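## Task

r1 begins in the delivery room and r2 in the mail room; the connecting door is locked but a service window stands open. On the delivery room table are six parcels, each showing a mail stop code on its top face, and the mail room shelf holds letter trays marked with codes on their fronts. Every parcel whose code equals a tray's code must end up in that tray, completely within its walls. Parcels with no matching tray must stay on the table, and all trays must remain on the shelf. At the end, release everything and back the robots away. Neither robot may tip over or finish leaning; that is a failure. Anything held in position only by a robot at the end does not count.

## Robot and tools

Robots. r1 and r2 are identical Hello Robot Stretch 4 units, about 1.6 m tall. Each has an omni-wheel base (rim within 0.23 m of the base origin), a lift riding a mast, one telescoping arm pointing forward, a three-joint wrist and a two-finger gripper. Each carries four cameras: <name>_head_camera, <name>_head_left_camera, <name>_head_right_camera and <name>_wrist_camera.

Frames. The base frame sits on the floor under the base centre: x ahead, y to the left, z up. hand_pose (a point between the open fingertips) is reported in that frame and may be slightly off. The odometry frame is where the base frame was when the scene began. Each robot reports only in its own frames, so relative placement of the two robots must be judged from images, lidar_m and wrist_depth_mm.

execute_actions. Arguments: "actions", a list holding one action or nothing, and optional "cameras" (list of camera names, or "all"; omitted or null gives all, [] gives none). An action is an object keyed "r1" and/or "r2". Per robot you may give:
- "base": exactly one relative move from where the base last measured itself. translate_m: straight drive, metres, forward positive, -2 to 2. strafe_m: sideways, metres, left positive, -2 to 2. rotate_rad: turn in place, radians, counter-clockwise positive, -3.2 to 3.2.
- "joints": absolute targets by name. lift_m 0 to 1.2; arm_m 0 to 0.55 (extension); wrist_yaw_rad -1.134 to 4.276 (0 ahead, positive left, 3.14 stowed back); wrist_pitch_rad -1.117 to 4.259 (0 level, 1.57 pointing down); wrist_roll_rad -1.117 to 4.259 (positive turns clockwise viewed from behind); gripper_m -0.038 to 0.141, the fingertip gap in metres. Out-of-range joint targets are clipped and flagged; other bad values or unknown keys reject the whole call.
- "pace": "slow", "default", "fast" or "max" (base up to 0.1/0.3/0.4/0.6 m/s and 1/2/3/4 rad/s; slower when the lift is high).
- "contact_limits": {"arm_m": x}, x from 0 (gentlest) to 0.75, default 0.5; the arm stops on contact beyond that.
- or, alone, "end_of_arm": "enable_torque" to revive wrist or gripper motors that shut off.
All motions in one action start at once. One action runs at most 15 s. An omitted joint or base may still be pursuing an older target. A unit at the start of a scene can be unfolded with lift_m 0.4 plus wrist_yaw_rad 0.

wait: {"seconds": 0 to 10}; commands nothing, returns state and images.
zoom_image: {"camera": name, "region": [x0, y0, x1, y1]} in pixels of that camera's latest full image, top-left origin, at most 504 by 504. Useful for reading codes. Head images are 420x560 (centre) or 420x672 (left/right fisheye); wrist images 616x392.
read_manual: only licence texts.
finished_scene: {"scene": 1 or 2}; irreversible, reports success and gives the next task.

Result lines. base_status and joint_status: done, off_target (resting short, maybe still pushing), contact_stop_at_<key> (blocked; that part goes slack), limit_stop_at_<name> (e.g. tilt above 6 degrees, own_body), time_out, torque_fault (wrist motor limp until enable_torque). on_its_own lists what moved or held without being commanded; "held at" is a target, not a position. lidar_m: 12 distances in metres, 30-degree sectors starting straight ahead and going counter-clockwise (4th left, 7th back, 10th right); "-" means nothing seen or closer than 0.25 m; it sees tables and the other robot but can miss glass and thin legs. wrist_depth_mm: 7x7 grid of median depths, 100 to 2000 mm. base_odometry counts wheel turns (slip included), heading -3.142 to 3.142. If turned_by_wheels and turned_by_imu differ by over about 0.1 rad, the base likely hit or slipped. base_tilt in degrees, forward and right positive, with a fixed bias up to 1.5. motor_effort: percent of maximum, bracket is the peak; a resting load pushes wrist_pitch_rad's effort away from 0. Gripper reading and "done" do not prove a grasp; a firm squeeze shows in gripper_m's effort when the command is 0 or more. To grasp, command a gap smaller than the object.

Hazards. Never let the robots press each other: once bases touch, any further drive is a hard press and ends the run. Travel can differ by about 3 cm per metre between robots. Driving or turning with over 1 kg held and arm_m above 0.2 can tip the robot, worse at fast paces; steady pushes with a high gripper can too. Avoid torque faults, dropping or slamming parcels, knocking trays or parcels off, and fingertips jamming on surfaces (raise the lift). Tilted-up plus rolled wrist can trigger own-body stops. Objects may occasionally be nudged by outside pushes.

Each tool is called as a command line: name --argument value for each argument, lists and objects as JSON in quotes; but a table of rows of numbers goes row by row, as --pt "numbers of a row", without its own name.

## Session

execute_actions --actions '[]'

Scene clock: 0.00 s.
r1.base_odometry: x=+0.000 y=+0.000 heading=+0.000 (m, m, rad; r1's odometry frame)
r1.turned_by_wheels: +0.000 (rad since the last result)
r1.turned_by_imu: +0.000 (rad since the last result)
r1.base_tilt: forward=-0.3 right=+0.6 (deg)
r1.lidar_m: 2.53 0.97 0.73 0.71 0.74 0.71 0.66 0.70 1.01 3.11 1.56 1.87
r1.base_status: not commanded
r1.joint_positions: lift_m=+0.297 arm_m=-0.001 wrist_yaw_rad=+3.167 wrist_pitch_rad=-0.001 wrist_roll_rad=-0.009 gripper_m=+0.057
r1.joint_status: not commanded
r1.motor_effort: lift_m=+21 arm_m=-1 wrist_yaw_rad=+0 wrist_pitch_rad=-6 wrist_roll_rad=+1 gripper_m=-3 wheel_0=+1 wheel_1=+0 wheel_2=+0 (%)
r1.hand_pose: x=-0.1209 y=+0.0801 z=+0.4760 quat_wxyz=(-0.013, +0.001, -0.005, +1.000) (m; r1's base frame)
r1.wrist_depth_mm: - 139 239 831 798 788 778 / - 115 138 809 809 788 778 / - 114 137 809 798 788 768 / - 126 160 809 788 768 759 / 138 820 809 798 788 778 759 / 831 820 220 798 778 768 759 / 831 820 798 788 768 759 750
r2.base_odometry: x=+0.000 y=+0.000 heading=+0.000 (m, m, rad; r2's odometry frame)
r2.turned_by_wheels: +0.000 (rad since the last result)
r2.turned_by_imu: +0.000 (rad since the last result)
r2.base_tilt: forward=+0.1 right=+0.3 (deg)
r2.lidar_m: 2.75 2.90 2.99 2.85 2.68 1.42 0.86 0.84 0.94 1.24 2.05 2.11
r2.base_status: not commanded
r2.joint_positions: lift_m=+0.173 arm_m=+0.002 wrist_yaw_rad=+3.108 wrist_pitch_rad=+0.006 wrist_roll_rad=+0.010 gripper_m=+0.057
r2.joint_status: not commanded
r2.motor_effort: lift_m=+21 arm_m=+0 wrist_yaw_rad=+2 wrist_pitch_rad=-8 wrist_roll_rad=+0 gripper_m=-4 wheel_0=+0 wheel_1=+0 wheel_2=+0 (%)
r2.hand_pose: x=-0.1123 y=+0.0971 z=+0.3494 quat_wxyz=(+0.017, -0.003, +0.005, +1.000) (m; r2's base frame)
r2.wrist_depth_mm: - 139 1025 1308 1537 1863 - / - 121 167 1308 1537 1863 - / - 132 183 1336 1576 1921 - / 142 144 1118 1308 1576 1921 - / 904 991 1098 1336 1537 1863 - / 904 1008 202 1098 203 1205 1205 / 759 759 820 - 854 778 831
pictures: r1_head_camera, r1_head_left_camera, r1_head_right_camera, r1_wrist_camera, r2_head_camera, r2_head_left_camera, r2_head_right_camera, r2_wrist_camera
Images, in order (width x height): r1_head_camera 420x560, r1_head_left_camera 420x672, r1_head_right_camera 420x672, r1_wrist_camera 616x392, r2_head_camera 420x560, r2_head_left_camera 420x672, r2_head_right_camera 420x672, r2_wrist_camera 616x392.

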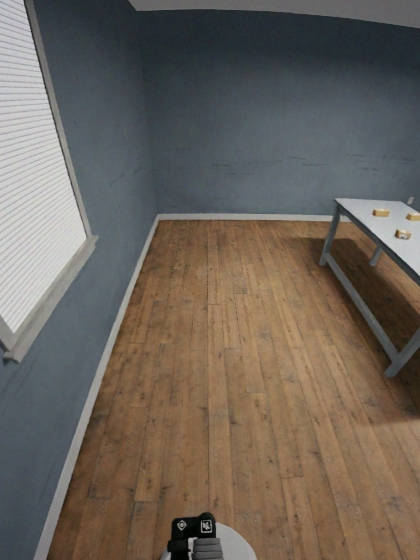

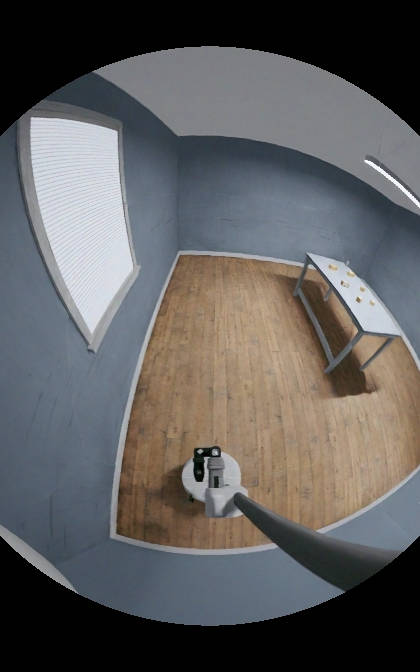

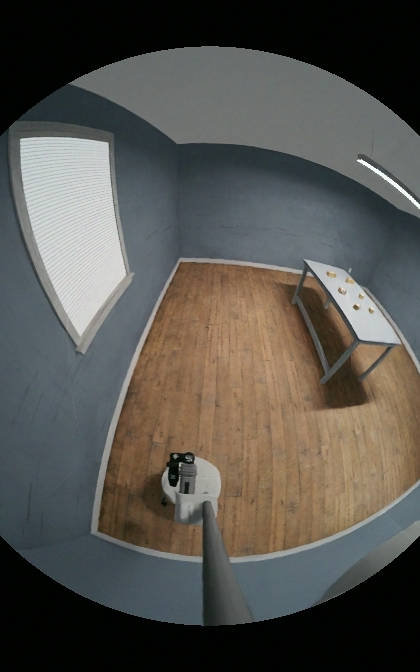

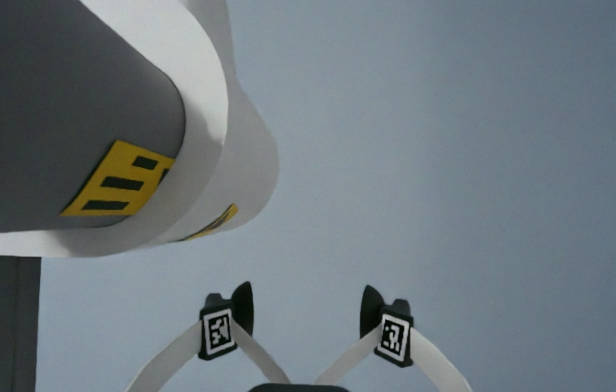

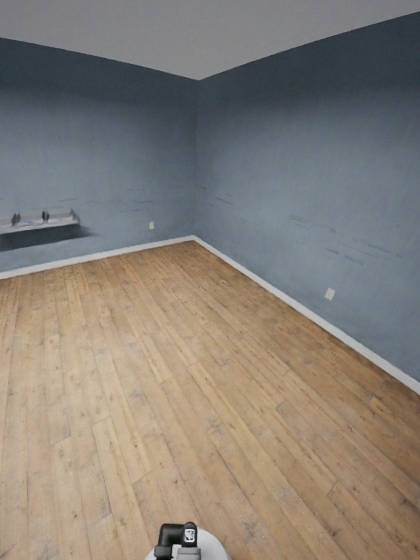

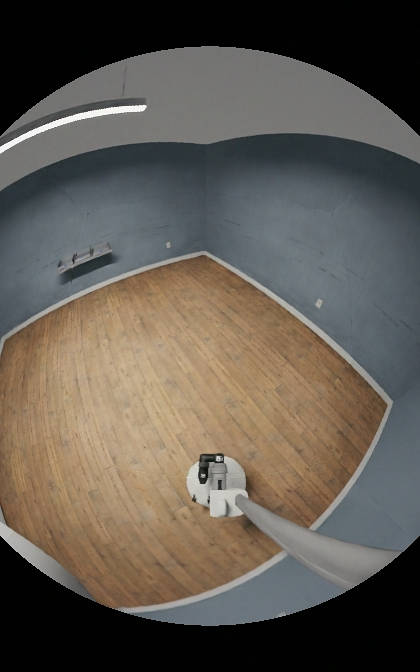

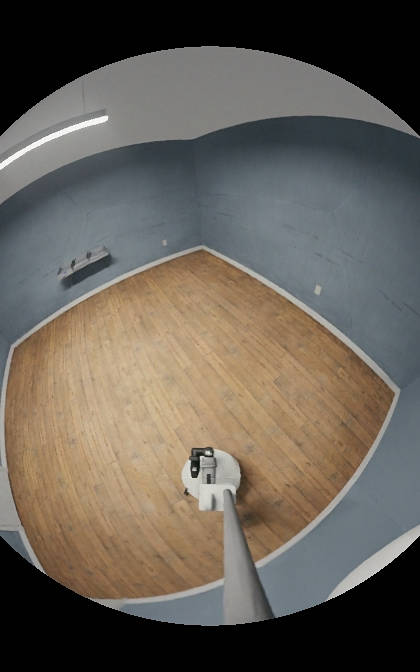

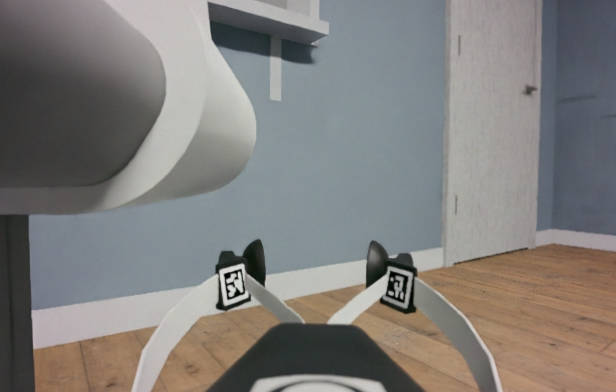

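zoom_image --camera "r2_head_camera" --region '[0, 190, 120, 260]'

zoom_image --camera "r1_head_left_camera" --region '[280, 230, 420, 400]'

Region (0, 190, 120, 260) of r2_head_camera's 420x560 image, scaled by 4.200, with more detail than that image has; it fills the top 294 rows of this view, and the rest is white.

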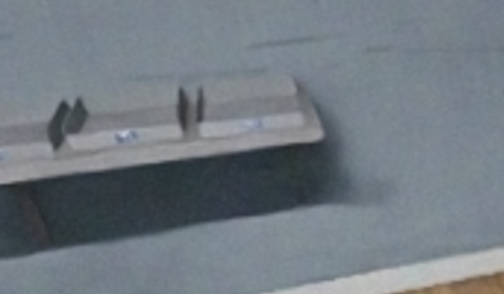

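Region (280, 230, 420, 400) of r1_head_left_camera's 420x672 image, scaled by 2.965, with more detail than that image has; it fills the left 415 columns of this view, and the rest is white.

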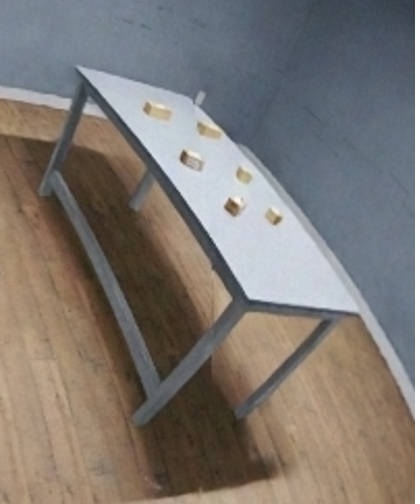

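execute_actions --actions '[{"r1": {"base": {"translate_m": 1.85}, "joints": {"lift_m": 0.9, "wrist_yaw_rad": 0}, "pace": "fast"}, "r2": {"base": {"rotate_rad": 0.72}, "joints": {"lift_m": 0.4, "wrist_yaw_rad": 0}, "pace": "fast"}}]' --cameras '["r1_head_right_camera", "r2_head_camera"]'

execute_actions --actions '[{"r1": {"base": {"rotate_rad": -1.57}, "pace": "fast"}, "r2": {"base": {"translate_m": 1.8}, "joints": {"lift_m": 0.75}, "pace": "fast"}}]' --cameras '["r1_head_camera", "r1_head_right_camera", "r2_head_camera", "r2_wrist_camera"]'

Scene clock: 49.93 s.
r1.base_odometry: x=+1.850 y=+0.001 heading=+0.000 (m, m, rad; r1's odometry frame)
r1.turned_by_wheels: +0.000 (rad since the last result)
r1.turned_by_imu: -0.005 (rad since the last result)
r1.base_tilt: forward=-0.2 right=+0.6 (deg)
r1.lidar_m: 1.73 0.93 0.68 0.62 0.69 0.96 2.49 2.68 1.35 1.28 1.37 1.79
r1.base_status: done
r1.joint_positions: lift_m=+0.900 arm_m=-0.001 wrist_yaw_rad=+0.000 wrist_pitch_rad=-0.001 wrist_roll_rad=-0.009 gripper_m=+0.057
r1.joint_status: all done
r1.motor_effort: lift_m=+22(24) arm_m=-1(1) wrist_yaw_rad=+1(9) wrist_pitch_rad=-6(6) wrist_roll_rad=-2(0) gripper_m=-3(5) wheel_0=+2(8) wheel_1=+1(9) wheel_2=+1(13) (%)
r1.hand_pose: x=+0.4582 y=-0.0874 z=+1.0784 quat_wxyz=(+1.000, -0.005, +0.000, +0.000) (m; r1's base frame)
r1.wrist_depth_mm: 1008 1430 1537 1537 1537 1537 1499 / 1008 1430 1576 1537 1537 1499 1499 / 1025 1464 1537 1537 1499 1499 1499 / 1025 1499 1537 1537 1499 1537 1499 / 1042 1537 1499 1499 1464 1499 1499 / 1042 1537 220 1499 1499 1499 1464 / 1025 1366 1537 1499 1499 1464 1464
r2.base_odometry: x=+0.000 y=+0.000 heading=+0.720 (m, m, rad; r2's odometry frame)
r2.turned_by_wheels: +0.720 (rad since the last result)
r2.turned_by_imu: +0.725 (rad since the last result)
r2.base_tilt: forward=+0.0 right=+0.3 (deg)
r2.lidar_m: 2.93 3.42 2.72 2.41 1.08 0.83 0.92 0.98 1.53 2.03 2.24 3.41
r2.base_status: done
r2.joint_positions: lift_m=+0.400 arm_m=+0.002 wrist_yaw_rad=+0.000 wrist_pitch_rad=+0.006 wrist_roll_rad=+0.010 gripper_m=+0.057
r2.joint_status: all done
r2.motor_effort: lift_m=+24(24) arm_m=-1(1) wrist_yaw_rad=+1(5) wrist_pitch_rad=-8(7) wrist_roll_rad=+0(0) gripper_m=-6(2) wheel_0=+0(6) wheel_1=+1(10) wheel_2=+1(7) (%)
r2.hand_pose: x=+0.4616 y=-0.0873 z=+0.5762 quat_wxyz=(+1.000, +0.005, +0.003, +0.000) (m; r2's base frame)
r2.wrist_depth_mm: - - - - - - - / - - - - - - - / - - - - - - - / - - - - - - - / - - - - - - - / 1808 1808 202 1708 203 1863 1863 / 1255 1182 1281 - 1308 1205 1281
pictures: r1_head_right_camera, r2_head_camera
Images, in order (width x height): r1_head_right_camera 420x672, r2_head_camera 420x560.

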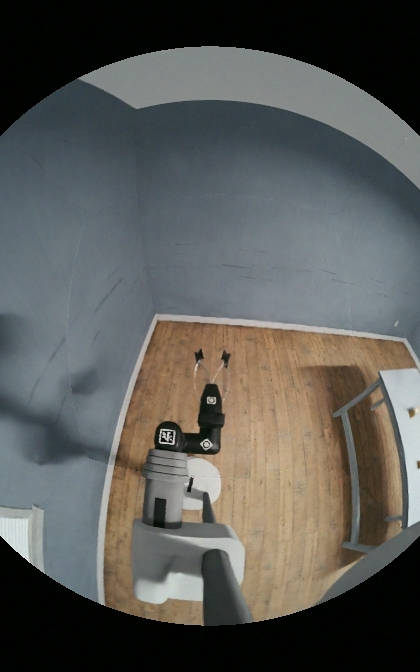

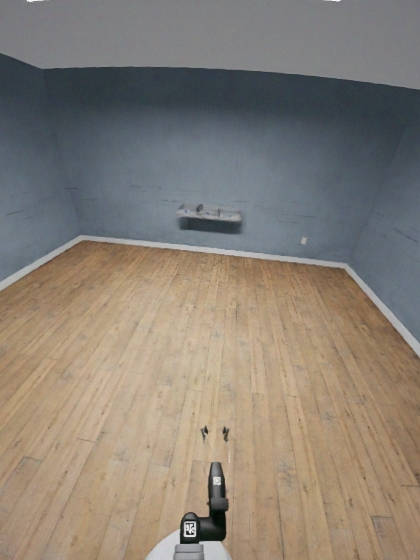

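Scene clock: 55.80 s.
r1.base_odometry: x=+1.850 y=+0.001 heading=-1.569 (m, m, rad; r1's odometry frame)
r1.turned_by_wheels: -1.570 (rad since the last result)
r1.turned_by_imu: -1.544 (rad since the last result)
r1.base_tilt: forward=-0.3 right=+0.6 (deg)
r1.lidar_m: 1.28 1.38 1.81 1.73 0.90 0.67 0.65 0.68 0.94 2.52 2.64 1.35
r1.base_status: done
r1.joint_positions: lift_m=+0.900 arm_m=-0.001 wrist_yaw_rad=+0.000 wrist_pitch_rad=-0.001 wrist_roll_rad=-0.009 gripper_m=+0.057
r1.joint_status: not commanded
r1.motor_effort: lift_m=+22(23) arm_m=-1(1) wrist_yaw_rad=+1(0) wrist_pitch_rad=-6(6) wrist_roll_rad=+1(1) gripper_m=-4(2) wheel_0=+4(6) wheel_1=+2(9) wheel_2=+1(7) (%)
r1.hand_pose: x=+0.4582 y=-0.0875 z=+1.0784 quat_wxyz=(+1.000, -0.005, +0.000, +0.000) (m; r1's base frame)
r1.wrist_depth_mm: - - - - - - - / - - - - - - - / - - - - - - - / - - - - - - - / - - - - - - - / - - 220 1430 1255 1499 - / - 1118 1708 1078 1060 1078 1078
r2.base_odometry: x=+1.353 y=+1.187 heading=+0.720 (m, m, rad; r2's odometry frame)
r2.turned_by_wheels: +0.000 (rad since the last result)
r2.turned_by_imu: +0.005 (rad since the last result)
r2.base_tilt: forward=+0.1 right=+0.3 (deg)
r2.lidar_m: 1.12 1.25 2.50 2.47 2.67 2.76 2.71 2.88 2.30 2.29 1.99 1.14
r2.base_status: done
r2.joint_positions: lift_m=+0.750 arm_m=+0.002 wrist_yaw_rad=+0.000 wrist_pitch_rad=+0.006 wrist_roll_rad=+0.010 gripper_m=+0.057
r2.joint_status: all done
r2.motor_effort: lift_m=+23(24) arm_m=-1(1) wrist_yaw_rad=+1(0) wrist_pitch_rad=-8(7) wrist_roll_rad=-1(0) gripper_m=-4(5) wheel_0=+0(4) wheel_1=+0(13) wheel_2=+2(10) (%)
r2.hand_pose: x=+0.4615 y=-0.0874 z=+0.9262 quat_wxyz=(+1.000, +0.005, +0.003, +0.000) (m; r2's base frame)
r2.wrist_depth_mm: 1537 1464 1430 1336 1308 1281 1229 / 1537 1464 1430 1366 1336 1281 1255 / 1537 1499 1430 1366 1336 1281 1255 / 1576 1499 1430 1430 1336 1281 1255 / 1576 1499 991 1008 1098 1281 1281 / 1576 1537 202 1397 202 1281 1281 / 1576 1537 1499 - 1366 1308 1281
pictures: r1_head_camera, r1_head_right_camera, r2_head_camera, r2_wrist_camera
Images, in order (width x height): r1_head_camera 420x560, r1_head_right_camera 420x672, r2_head_camera 420x560, r2_wrist_camera 616x392.

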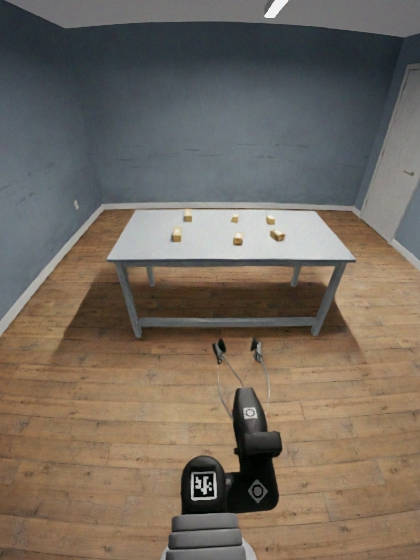

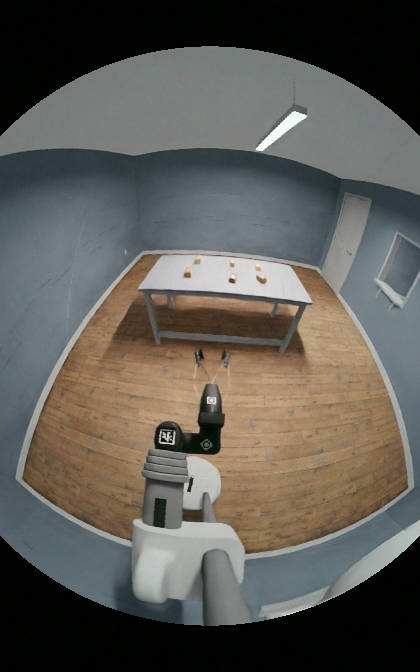

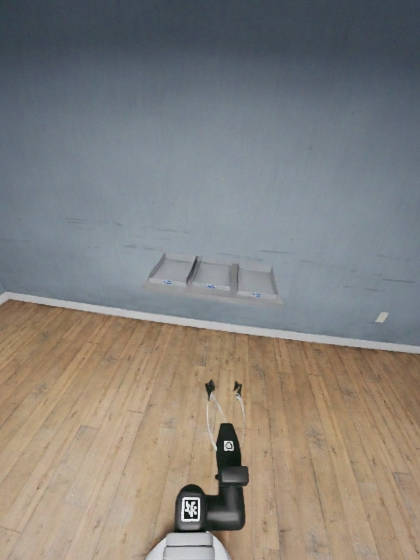

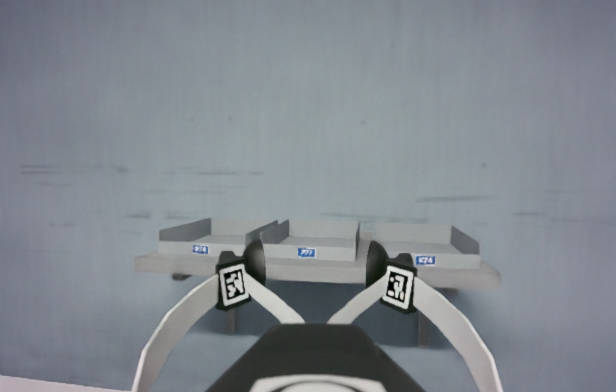

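zoom_image --camera "r2_wrist_camera" --region '[130, 200, 500, 300]'

zoom_image --camera "r1_head_camera" --region '[150, 195, 310, 265]'

zoom_image --camera "r1_head_right_camera" --region '[320, 180, 420, 340]'

Region (130, 200, 500, 300) of r2_wrist_camera's 616x392 image, scaled by 1.362; it fills the top 136 rows of this view, and the rest is white.

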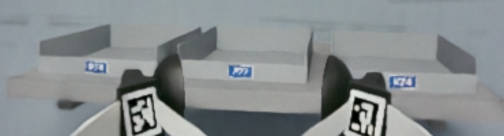

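Region (150, 195, 310, 265) of r1_head_camera's 420x560 image, scaled by 3.150, with more detail than that image has; it fills the top 220 rows of this view, and the rest is white.

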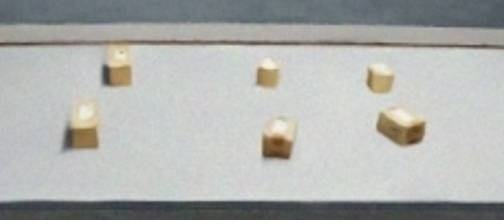

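Region (320, 180, 420, 340) of r1_head_right_camera's 420x672 image, scaled by 3.150, with more detail than that image has; it fills the left 315 columns of this view, and the rest is white.

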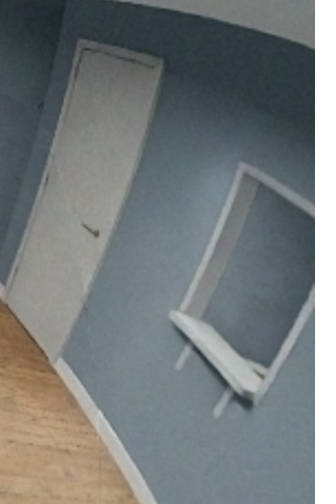

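execute_actions --actions '[{"r1": {"base": {"translate_m": 0.9}, "joints":{"lift_m":1.0,"wrist_pitch_rad":0.9,"arm_m":0.1,"gripper_m":0.14}, "pace": "fast"}, "r2": {"base": {"rotate_rad": -0.16}, "joints": {"lift_m": 0.66, "arm_m":0.4,"gripper_m":0.14}, "pace": "fast"}}]' --cameras '["r1_head_camera", "r1_wrist_camera", "r2_head_camera", "r2_wrist_camera"]'

Scene clock: 86.07 s.
r1.base_odometry: x=+1.852 y=-0.899 heading=-1.569 (m, m, rad; r1's odometry frame)
r1.turned_by_wheels: +0.000 (rad since the last result)
r1.turned_by_imu: -0.002 (rad since the last result)
r1.base_tilt: forward=-0.3 right=+0.6 (deg)
r1.lidar_m: 0.40 0.43 0.61 1.71 1.81 1.59 1.54 1.60 2.28 2.52 0.55 0.41
r1.base_status: done
r1.joint_positions: lift_m=+1.000 arm_m=+0.099 wrist_yaw_rad=+0.000 wrist_pitch_rad=+0.901 wrist_roll_rad=-0.009 gripper_m=+0.140
r1.joint_status: all done
r1.motor_effort: lift_m=+23(25) arm_m=+4(5) wrist_yaw_rad=+1(2) wrist_pitch_rad=-3(5) wrist_roll_rad=+1(1) gripper_m=+1(5) wheel_0=+3(9) wheel_1=+2(9) wheel_2=+0(11) (%)
r1.hand_pose: x=+0.4493 y=-0.0874 z=+0.9519 quat_wxyz=(+0.900, -0.004, +0.435, +0.002) (m; r1's base frame)
r1.wrist_depth_mm: 854 820 820 820 831 - - / 691 683 661 691 668 691 683 / 591 574 591 591 591 591 591 / 517 473 517 517 521 521 517 / 459 462 462 462 466 430 466 / 415 212 418 418 418 402 418 / 377 370 373 156 366 368 379
r2.base_odometry: x=+1.353 y=+1.187 heading=+0.560 (m, m, rad; r2's odometry frame)
r2.turned_by_wheels: -0.160 (rad since the last result)
r2.turned_by_imu: -0.162 (rad since the last result)
r2.base_tilt: forward=+0.0 right=+0.3 (deg)
r2.lidar_m: 1.13 1.19 2.24 2.46 2.56 2.88 2.70 2.80 2.42 2.27 2.33 1.19
r2.base_status: done
r2.joint_positions: lift_m=+0.660 arm_m=+0.399 wrist_yaw_rad=+0.000 wrist_pitch_rad=+0.006 wrist_roll_rad=+0.010 gripper_m=+0.140
r2.joint_status: all done
r2.motor_effort: lift_m=+17(20) arm_m=+6(6) wrist_yaw_rad=+0(3) wrist_pitch_rad=-7(9) wrist_roll_rad=+1(1) gripper_m=+0(4) wheel_0=+0(5) wheel_1=+0(10) wheel_2=+1(9) (%)
r2.hand_pose: x=+0.8584 y=-0.0874 z=+0.8368 quat_wxyz=(+1.000, +0.005, +0.003, +0.000) (m; r2's base frame)
r2.wrist_depth_mm: 960 960 960 960 960 960 976 / 976 976 976 976 976 976 976 / 976 976 991 976 991 991 991 / 976 976 976 991 991 991 1008 / 580 603 603 569 569 991 1008 / 1008 976 991 168 976 1008 1008 / 991 1008 1008 - 1008 1008 1008
pictures: r1_head_camera, r1_wrist_camera, r2_head_camera, r2_wrist_camera
Images, in order (width x height): r1_head_camera 420x560, r1_wrist_camera 616x392, r2_head_camera 420x560, r2_wrist_camera 616x392.

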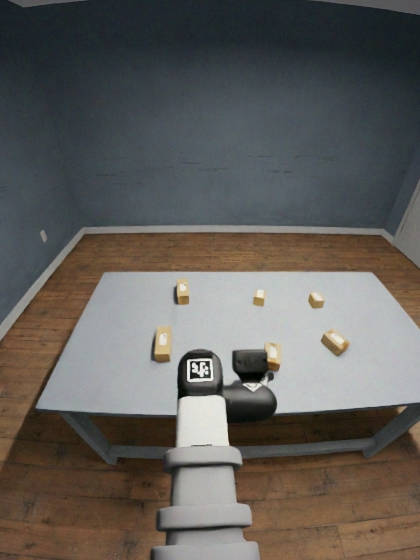

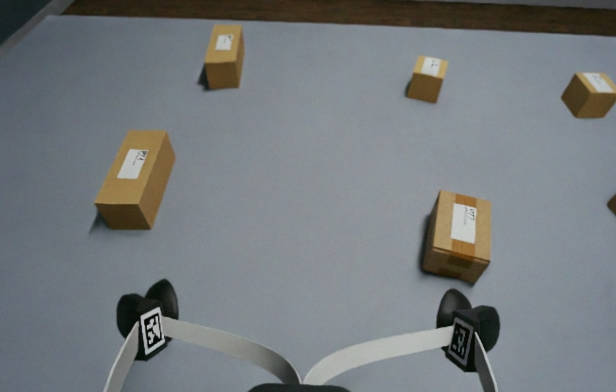

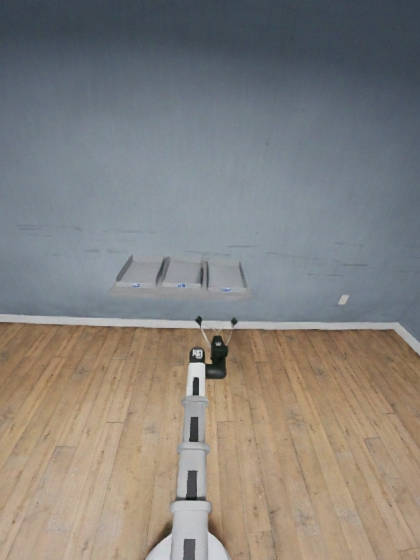

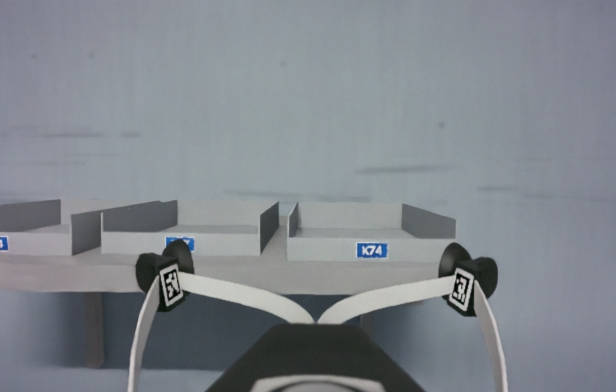

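zoom_image --camera "r1_wrist_camera" --region '[410, 180, 510, 290]'

zoom_image --camera "r1_wrist_camera" --region '[90, 120, 190, 240]'

zoom_image --camera "r1_head_camera" --region '[140, 265, 360, 380]'

Region (410, 180, 510, 290) of r1_wrist_camera's 616x392 image, scaled by 4.582; it fills the left 458 columns of this view, and the rest is white.

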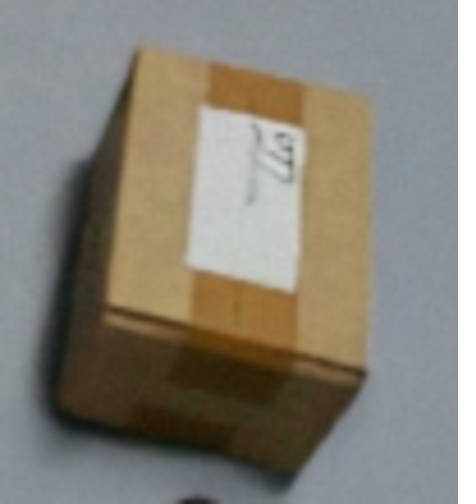

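Region (90, 120, 190, 240) of r1_wrist_camera's 616x392 image, scaled by 4.200.

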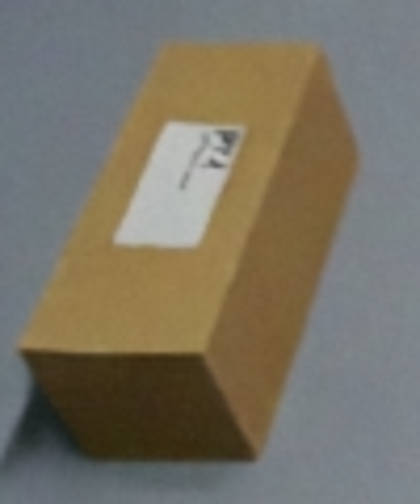

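Region (140, 265, 360, 380) of r1_head_camera's 420x560 image, scaled by 2.291, with more detail than that image has; it fills the top 263 rows of this view, and the rest is white.

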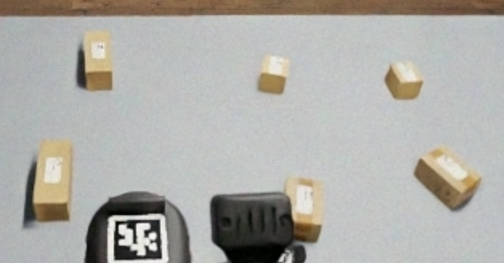

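zoom_image --camera "r1_head_camera" --region '[148, 322, 182, 366]'

zoom_image --camera "r1_head_camera" --region '[315, 322, 355, 360]'

zoom_image --camera "r2_head_camera" --region '[105, 250, 255, 305]'

Region (148, 322, 182, 366) of r1_head_camera's 420x560 image, scaled by 11.455, with more detail than that image has; it fills the left 389 columns of this view, and the rest is white.

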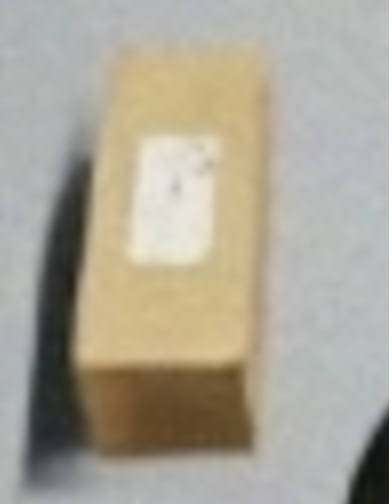

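Region (315, 322, 355, 360) of r1_head_camera's 420x560 image, scaled by 12.600, with more detail than that image has; it fills the top 479 rows of this view, and the rest is white.

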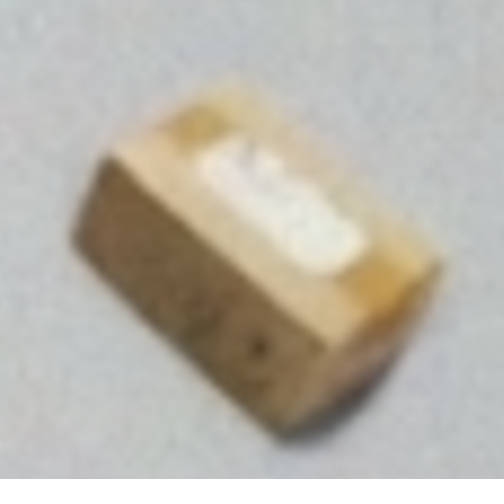

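Region (105, 250, 255, 305) of r2_head_camera's 420x560 image, scaled by 3.360, with more detail than that image has; it fills the top 185 rows of this view, and the rest is white.

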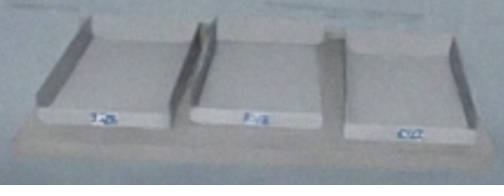

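execute_actions --actions '[{"r1": {"base": {"translate_m": 0.12}, "joints":{"lift_m":0.97,"wrist_pitch_rad":1.3,"arm_m":0.5}}, "r2": {"base": {"strafe_m": 0.4}, "joints": {"lift_m": 0.62}, "pace": "fast"}}]' --cameras '["r1_wrist_camera", "r2_wrist_camera"]'

Scene clock: 142.67 s.
r1.base_odometry: x=+1.852 y=-1.019 heading=-1.568 (m, m, rad; r1's odometry frame)
r1.turned_by_wheels: +0.000 (rad since the last result)
r1.turned_by_imu: +0.000 (rad since the last result)
r1.base_tilt: forward=-0.2 right=+0.6 (deg)
r1.lidar_m: 0.30 0.31 0.45 1.70 1.78 1.72 1.67 1.70 2.50 2.52 0.41 0.32
r1.base_status: done
r1.joint_positions: lift_m=+0.970 arm_m=+0.499 wrist_yaw_rad=+0.000 wrist_pitch_rad=+1.300 wrist_roll_rad=-0.009 gripper_m=+0.140
r1.joint_status: all done
r1.motor_effort: lift_m=+18(17) arm_m=+4(2) wrist_yaw_rad=+0(2) wrist_pitch_rad=+0(3) wrist_roll_rad=-1(0) gripper_m=-1(1) wheel_0=+4(9) wheel_1=+3(7) wheel_2=-1(11) (%)
r1.hand_pose: x=+0.7472 y=-0.0874 z=+0.8704 quat_wxyz=(+0.796, -0.004, +0.605, +0.003) (m; r1's base frame)
r1.wrist_depth_mm: 407 407 407 404 404 404 402 / 389 330 384 387 387 384 382 / 368 317 368 366 366 364 366 / 353 312 351 349 349 349 296 / 338 336 334 334 334 330 287 / 324 211 320 322 320 315 320 / 310 307 306 156 303 301 307
r2.base_odometry: x=+1.140 y=+1.526 heading=+0.560 (m, m, rad; r2's odometry frame)
r2.turned_by_wheels: +0.000 (rad since the last result)
r2.turned_by_imu: +0.000 (rad since the last result)
r2.base_tilt: forward=+0.1 right=+0.3 (deg)
r2.lidar_m: 1.13 1.60 2.17 2.05 2.11 2.86 2.73 2.82 2.84 2.69 2.34 1.18
r2.base_status: done
r2.joint_positions: lift_m=+0.620 arm_m=+0.399 wrist_yaw_rad=+0.000 wrist_pitch_rad=+0.006 wrist_roll_rad=+0.010 gripper_m=+0.140
r2.joint_status: all done
r2.motor_effort: lift_m=+17(20) arm_m=+5(5) wrist_yaw_rad=+0(1) wrist_pitch_rad=-6(7) wrist_roll_rad=+0(1) gripper_m=-2(1) wheel_0=+2(12) wheel_1=-1(10) wheel_2=+0(0) (%)
r2.hand_pose: x=+0.8584 y=-0.0874 z=+0.7967 quat_wxyz=(+1.000, +0.005, +0.003, +0.000) (m; r2's base frame)
r2.wrist_depth_mm: 946 946 946 946 946 960 960 / 946 960 960 960 960 976 960 / 960 960 960 976 960 960 976 / 976 976 917 917 946 809 891 / 976 976 517 517 521 525 530 / 991 991 991 168 991 976 1008 / 991 991 991 - 1008 1008 991
pictures: r1_wrist_camera, r2_wrist_camera
Images, in order (width x height): r1_wrist_camera 616x392, r2_wrist_camera 616x392.

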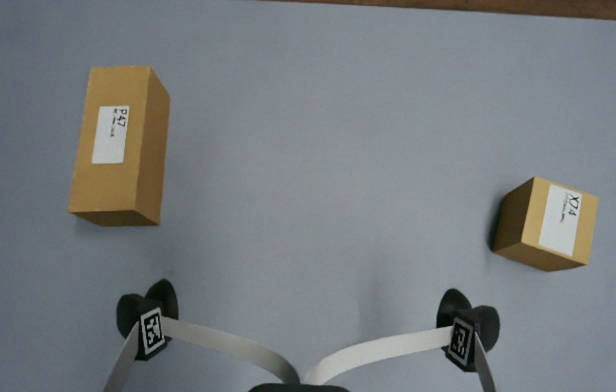

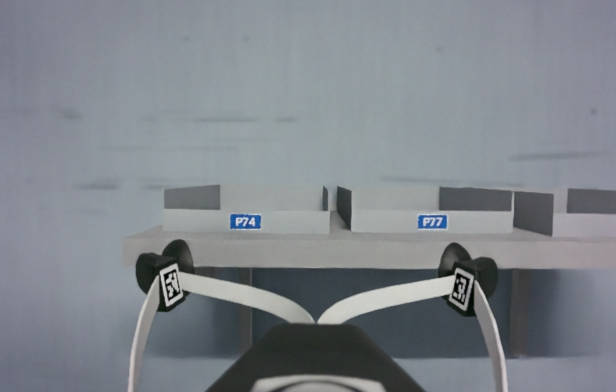

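zoom_image --camera "r1_wrist_camera" --region '[520, 170, 610, 270]'

zoom_image --camera "r1_wrist_camera" --region '[70, 80, 160, 180]'

Region (520, 170, 610, 270) of r1_wrist_camera's 616x392 image, scaled by 5.040; it fills the left 454 columns of this view, and the rest is white.

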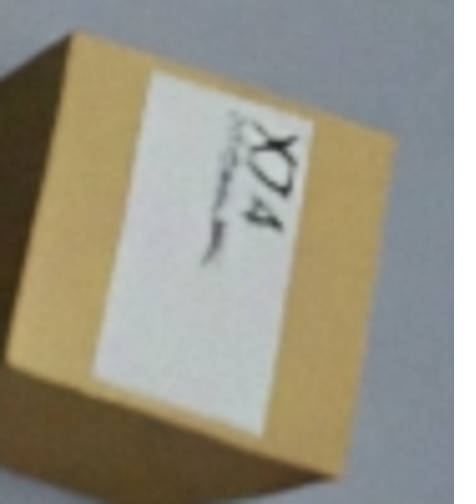

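Region (70, 80, 160, 180) of r1_wrist_camera's 616x392 image, scaled by 5.040; it fills the left 454 columns of this view, and the rest is white.

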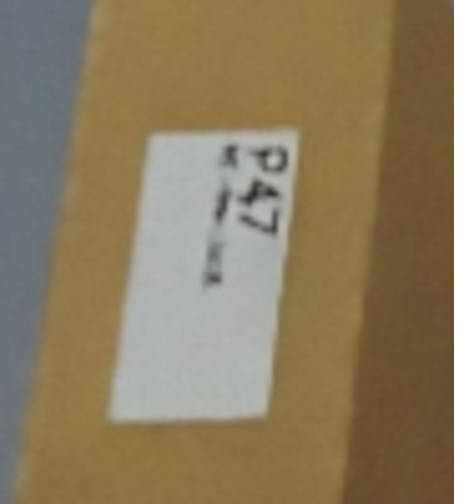

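execute_actions --actions '[{"r1": {"base": {"strafe_m": -0.33}, "joints":{"arm_m":0.44}}, "r2": {"base": {"rotate_rad": 3.14}, "joints": {"arm_m": 0}}}]' --cameras '["r1_wrist_camera", "r2_head_camera"]'

Scene clock: 157.57 s.
r1.base_odometry: x=+1.522 y=-1.020 heading=-1.568 (m, m, rad; r1's odometry frame)
r1.turned_by_wheels: +0.000 (rad since the last result)
r1.turned_by_imu: +0.000 (rad since the last result)
r1.base_tilt: forward=-0.3 right=+0.6 (deg)
r1.lidar_m: 0.28 0.31 0.42 2.03 2.14 1.73 1.67 1.72 2.32 2.20 0.42 0.28
r1.base_status: done
r1.joint_positions: lift_m=+0.970 arm_m=+0.441 wrist_yaw_rad=+0.000 wrist_pitch_rad=+1.300 wrist_roll_rad=-0.009 gripper_m=+0.140
r1.joint_status: all done
r1.motor_effort: lift_m=+18(18) arm_m=-4(3) wrist_yaw_rad=+1(0) wrist_pitch_rad=-1(1) wrist_roll_rad=+1(4) gripper_m=-1(3) wheel_0=+3(13) wheel_1=+1(8) wheel_2=+0(0) (%)
r1.hand_pose: x=+0.6887 y=-0.0874 z=+0.8704 quat_wxyz=(+0.796, -0.004, +0.605, +0.003) (m; r1's base frame)
r1.wrist_depth_mm: 407 407 407 404 404 404 402 / 387 387 384 384 384 382 384 / 368 315 364 368 364 366 366 / 353 349 351 349 349 300 347 / 336 336 334 336 334 332 334 / 324 212 322 320 320 314 320 / 310 307 306 156 303 303 306
r2.base_odometry: x=+1.140 y=+1.526 heading=-2.583 (m, m, rad; r2's odometry frame)
r2.turned_by_wheels: +3.140 (rad since the last result)
r2.turned_by_imu: +3.163 (rad since the last result)
r2.base_tilt: forward=+0.0 right=+0.3 (deg)
r2.lidar_m: 2.60 2.81 2.84 2.67 2.37 1.20 1.14 1.63 2.15 2.06 2.12 2.85
r2.base_status: done
r2.joint_positions: lift_m=+0.620 arm_m=+0.003 wrist_yaw_rad=+0.000 wrist_pitch_rad=+0.006 wrist_roll_rad=+0.010 gripper_m=+0.140
r2.joint_status: all done
joint sent to its limit — the command would take r2.arm_m past its lower limit, so that joint was sent only as far as its limit.
r2.motor_effort: lift_m=+18(17) arm_m=-6(7) wrist_yaw_rad=+2(0) wrist_pitch_rad=-8(8) wrist_roll_rad=+0(0) gripper_m=-1(0) wheel_0=+0(7) wheel_1=+0(3) wheel_2=+0(11) (%)
r2.hand_pose: x=+0.4625 y=-0.0873 z=+0.7967 quat_wxyz=(+1.000, +0.005, +0.003, +0.000) (m; r2's base frame)
r2.wrist_depth_mm: - - - - - - - / - - - - - - - / - - - - - - - / - - - - - - - / - - - - - - - / - - - 168 - - - / 1708 1708 1756 - 1756 1756 1708
pictures: r1_wrist_camera, r2_head_camera
Images, in order (width x height): r1_wrist_camera 616x392, r2_head_camera 420x560.

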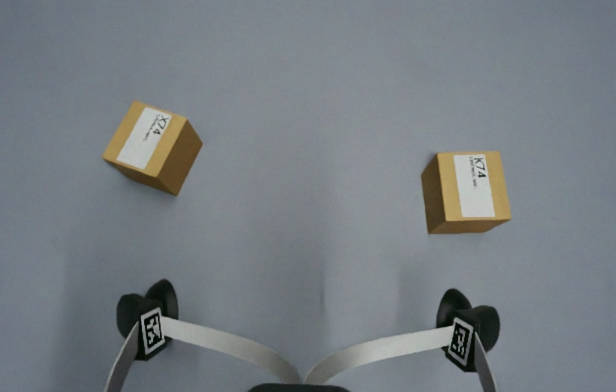

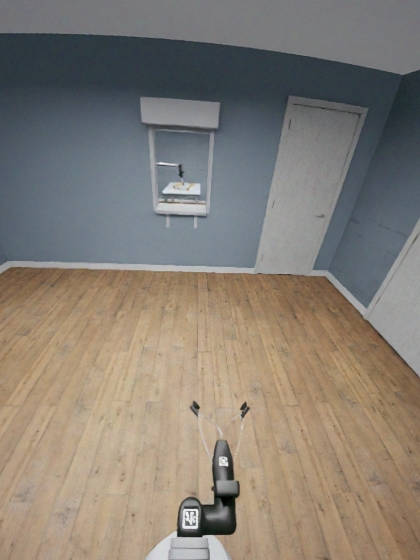

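zoom_image --camera "r1_wrist_camera" --region '[420, 140, 520, 240]'

zoom_image --camera "r2_head_camera" --region '[130, 90, 240, 240]'

Region (420, 140, 520, 240) of r1_wrist_camera's 616x392 image, scaled by 5.040.

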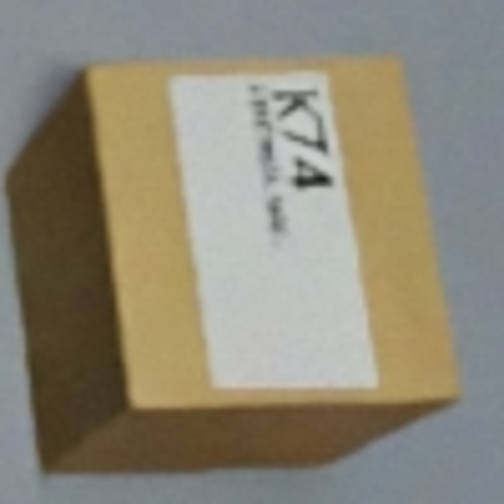

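Region (130, 90, 240, 240) of r2_head_camera's 420x560 image, scaled by 3.360, with more detail than that image has; it fills the left 370 columns of this view, and the rest is white.

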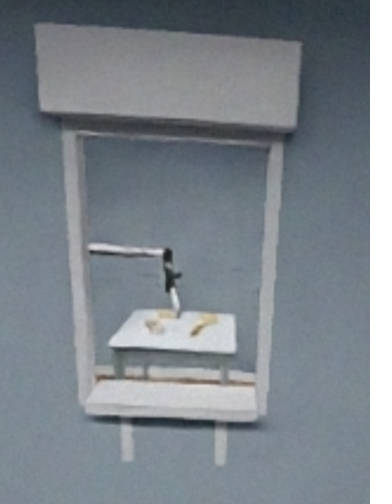

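execute_actions --actions '[{"r1": {"base": {"strafe_m": -0.13}, "joints":{"arm_m":0.15}}, "r2": {"base": {"translate_m": 1.9}, "joints": {"lift_m":1.0, "wrist_pitch_rad":0.9}, "pace":"fast"}}]' --cameras '["r1_wrist_camera", "r2_head_camera"]'

Scene clock: 213.27 s.
r1.base_odometry: x=+1.392 y=-1.020 heading=-1.568 (m, m, rad; r1's odometry frame)
r1.turned_by_wheels: +0.000 (rad since the last result)
r1.turned_by_imu: +0.000 (rad since the last result)
r1.base_tilt: forward=-0.3 right=+0.6 (deg)
r1.lidar_m: 0.27 0.27 0.42 2.16 2.28 1.74 1.67 1.75 2.19 2.08 0.41 0.29
r1.base_status: done
r1.joint_positions: lift_m=+0.970 arm_m=+0.151 wrist_yaw_rad=+0.000 wrist_pitch_rad=+1.301 wrist_roll_rad=-0.009 gripper_m=+0.140
r1.joint_status: all done
r1.motor_effort: lift_m=+18(18) arm_m=-4(2) wrist_yaw_rad=+2(0) wrist_pitch_rad=-2(2) wrist_roll_rad=-1(1) gripper_m=+1(1) wheel_0=+1(11) wheel_1=+0(10) wheel_2=+0(0) (%)
r1.hand_pose: x=+0.3986 y=-0.0874 z=+0.8704 quat_wxyz=(+0.796, -0.004, +0.605, +0.003) (m; r1's base frame)
r1.wrist_depth_mm: 410 410 407 407 404 404 404 / 389 389 387 387 384 384 384 / 370 368 368 314 368 368 366 / 351 353 351 345 351 351 347 / 338 338 338 336 336 334 334 / 324 213 324 322 320 315 320 / 310 307 307 156 304 303 307
r2.base_odometry: x=-0.470 y=+0.518 heading=-2.583 (m, m, rad; r2's odometry frame)
r2.turned_by_wheels: +0.000 (rad since the last result)
r2.turned_by_imu: +0.006 (rad since the last result)
r2.base_tilt: forward=+0.0 right=+0.3 (deg)
r2.lidar_m: 0.70 0.72 1.14 2.75 2.86 3.66 3.55 2.93 2.08 1.97 1.15 0.85
r2.base_status: done
r2.joint_positions: lift_m=+1.000 arm_m=+0.003 wrist_yaw_rad=+0.000 wrist_pitch_rad=+0.902 wrist_roll_rad=+0.010 gripper_m=+0.140
r2.joint_status: all done
r2.motor_effort: lift_m=+24(26) arm_m=-5(6) wrist_yaw_rad=+1(1) wrist_pitch_rad=-5(6) wrist_roll_rad=-1(0) gripper_m=-1(0) wheel_0=+0(8) wheel_1=+1(7) wheel_2=+1(10) (%)
r2.hand_pose: x=+0.3529 y=-0.0874 z=+0.9517 quat_wxyz=(+0.900, +0.004, +0.436, -0.002) (m; r2's base frame)
r2.wrist_depth_mm: 504 504 504 597 615 621 621 / 691 699 707 707 707 707 715 / 820 820 820 831 831 831 842 / 991 991 991 991 1008 1008 1008 / 1229 1205 1205 1229 1229 1160 1229 / 1205 1160 1160 168 1138 1160 1182 / 1098 1098 1098 - 1098 1078 1078
pictures: r1_wrist_camera, r2_head_camera
Images, in order (width x height): r1_wrist_camera 616x392, r2_head_camera 420x560.

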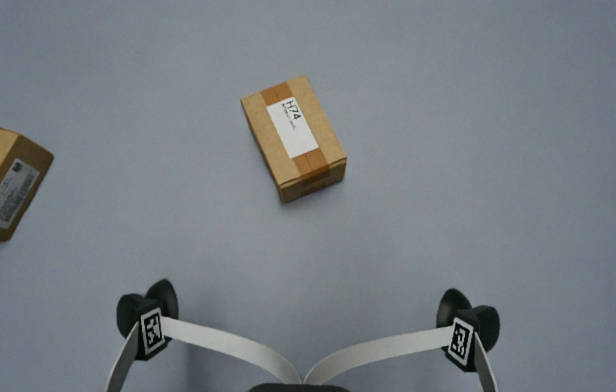

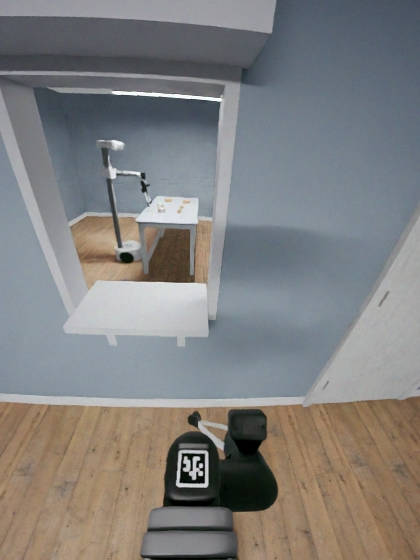

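zoom_image --camera "r1_wrist_camera" --region '[240, 70, 350, 180]'

zoom_image --camera "r2_head_camera" --region '[40, 180, 240, 360]'

Region (240, 70, 350, 180) of r1_wrist_camera's 616x392 image, scaled by 4.582.

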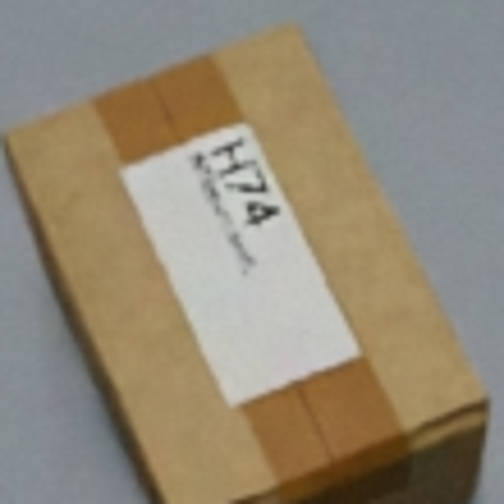

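Region (40, 180, 240, 360) of r2_head_camera's 420x560 image, scaled by 2.520, with more detail than that image has; it fills the top 454 rows of this view, and the rest is white.

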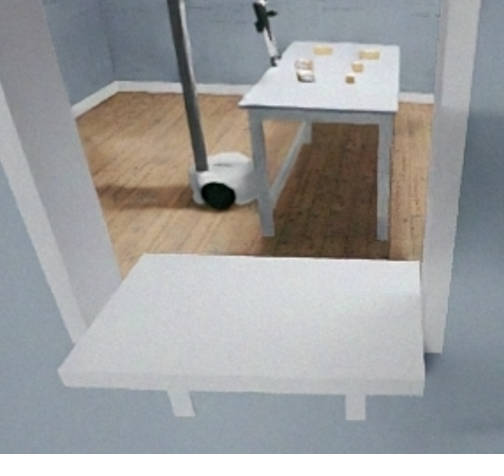

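execute_actions --actions '[{"r1": {"joints":{"arm_m":0.52,"gripper_m":0.11}}, "r2": {"base": {"strafe_m": 0.40}, "joints": {"lift_m":1.1}, "pace":"fast"}}]' --cameras '["r1_wrist_camera", "r2_wrist_camera"]'

Scene clock: 250.20 s.
r1.base_odometry: x=+1.392 y=-1.020 heading=-1.568 (m, m, rad; r1's odometry frame)
r1.turned_by_wheels: +0.000 (rad since the last result)
r1.turned_by_imu: +0.000 (rad since the last result)
r1.base_tilt: forward=-0.2 right=+0.6 (deg)
r1.lidar_m: 0.28 0.30 0.43 2.16 2.29 1.73 1.67 1.75 2.15 2.06 0.41 0.28
r1.base_status: not commanded
r1.joint_positions: lift_m=+0.970 arm_m=+0.519 wrist_yaw_rad=+0.000 wrist_pitch_rad=+1.300 wrist_roll_rad=-0.009 gripper_m=+0.110
r1.joint_status: all done
r1.motor_effort: lift_m=+18(18) arm_m=+4(7) wrist_yaw_rad=+1(1) wrist_pitch_rad=+0(3) wrist_roll_rad=+3(2) gripper_m=-2(1) wheel_0=+1(1) wheel_1=+0(0) wheel_2=+0(0) (%)
r1.hand_pose: x=+0.7672 y=-0.0874 z=+0.8704 quat_wxyz=(+0.796, -0.004, +0.605, +0.003) (m; r1's base frame)
r1.wrist_depth_mm: 407 407 407 1308 1308 1308 1308 / 387 387 384 384 384 384 382 / 368 368 368 366 364 364 364 / 351 351 349 349 349 349 349 / 332 336 336 332 334 332 332 / 322 319 319 276 319 320 319 / 309 306 304 307 303 304 306
r2.base_odometry: x=-0.258 y=+0.179 heading=-2.582 (m, m, rad; r2's odometry frame)
r2.turned_by_wheels: +0.000 (rad since the last result)
r2.turned_by_imu: +0.000 (rad since the last result)
r2.base_tilt: forward=+0.0 right=+0.3 (deg)
r2.lidar_m: 0.69 0.84 1.14 2.35 2.42 3.24 3.57 3.52 2.51 2.36 1.17 0.71
r2.base_status: done
r2.joint_positions: lift_m=+1.100 arm_m=+0.003 wrist_yaw_rad=+0.000 wrist_pitch_rad=+0.902 wrist_roll_rad=+0.010 gripper_m=+0.140
r2.joint_status: all done
r2.motor_effort: lift_m=+24(24) arm_m=-5(5) wrist_yaw_rad=+1(2) wrist_pitch_rad=-4(6) wrist_roll_rad=+0(0) gripper_m=+0(1) wheel_0=+2(12) wheel_1=-2(7) wheel_2=+0(0) (%)
r2.hand_pose: x=+0.3529 y=-0.0874 z=+1.0517 quat_wxyz=(+0.900, +0.004, +0.436, -0.002) (m; r2's base frame)
r2.wrist_depth_mm: 591 609 661 661 661 661 603 / 683 661 580 591 585 591 676 / 798 798 809 809 820 820 820 / 960 976 976 976 991 991 991 / 1229 1160 1205 1229 1229 1138 1255 / 1308 1281 1255 168 1255 1229 1281 / 1205 1182 1205 - 1205 1160 1182
pictures: r1_wrist_camera, r2_wrist_camera
Images, in order (width x height): r1_wrist_camera 616x392, r2_wrist_camera 616x392.

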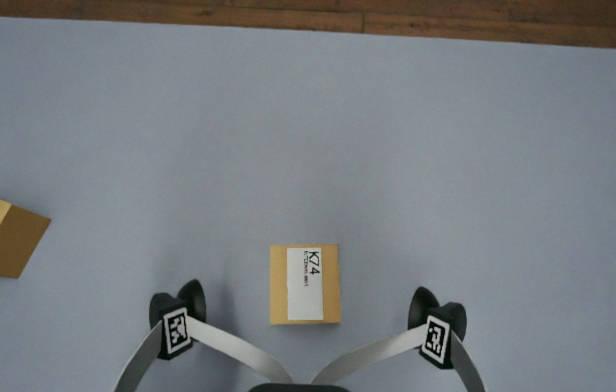

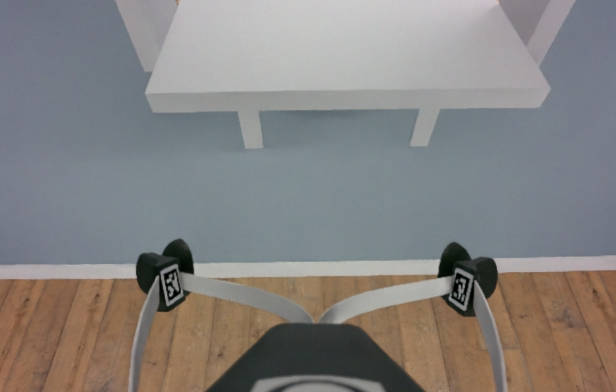

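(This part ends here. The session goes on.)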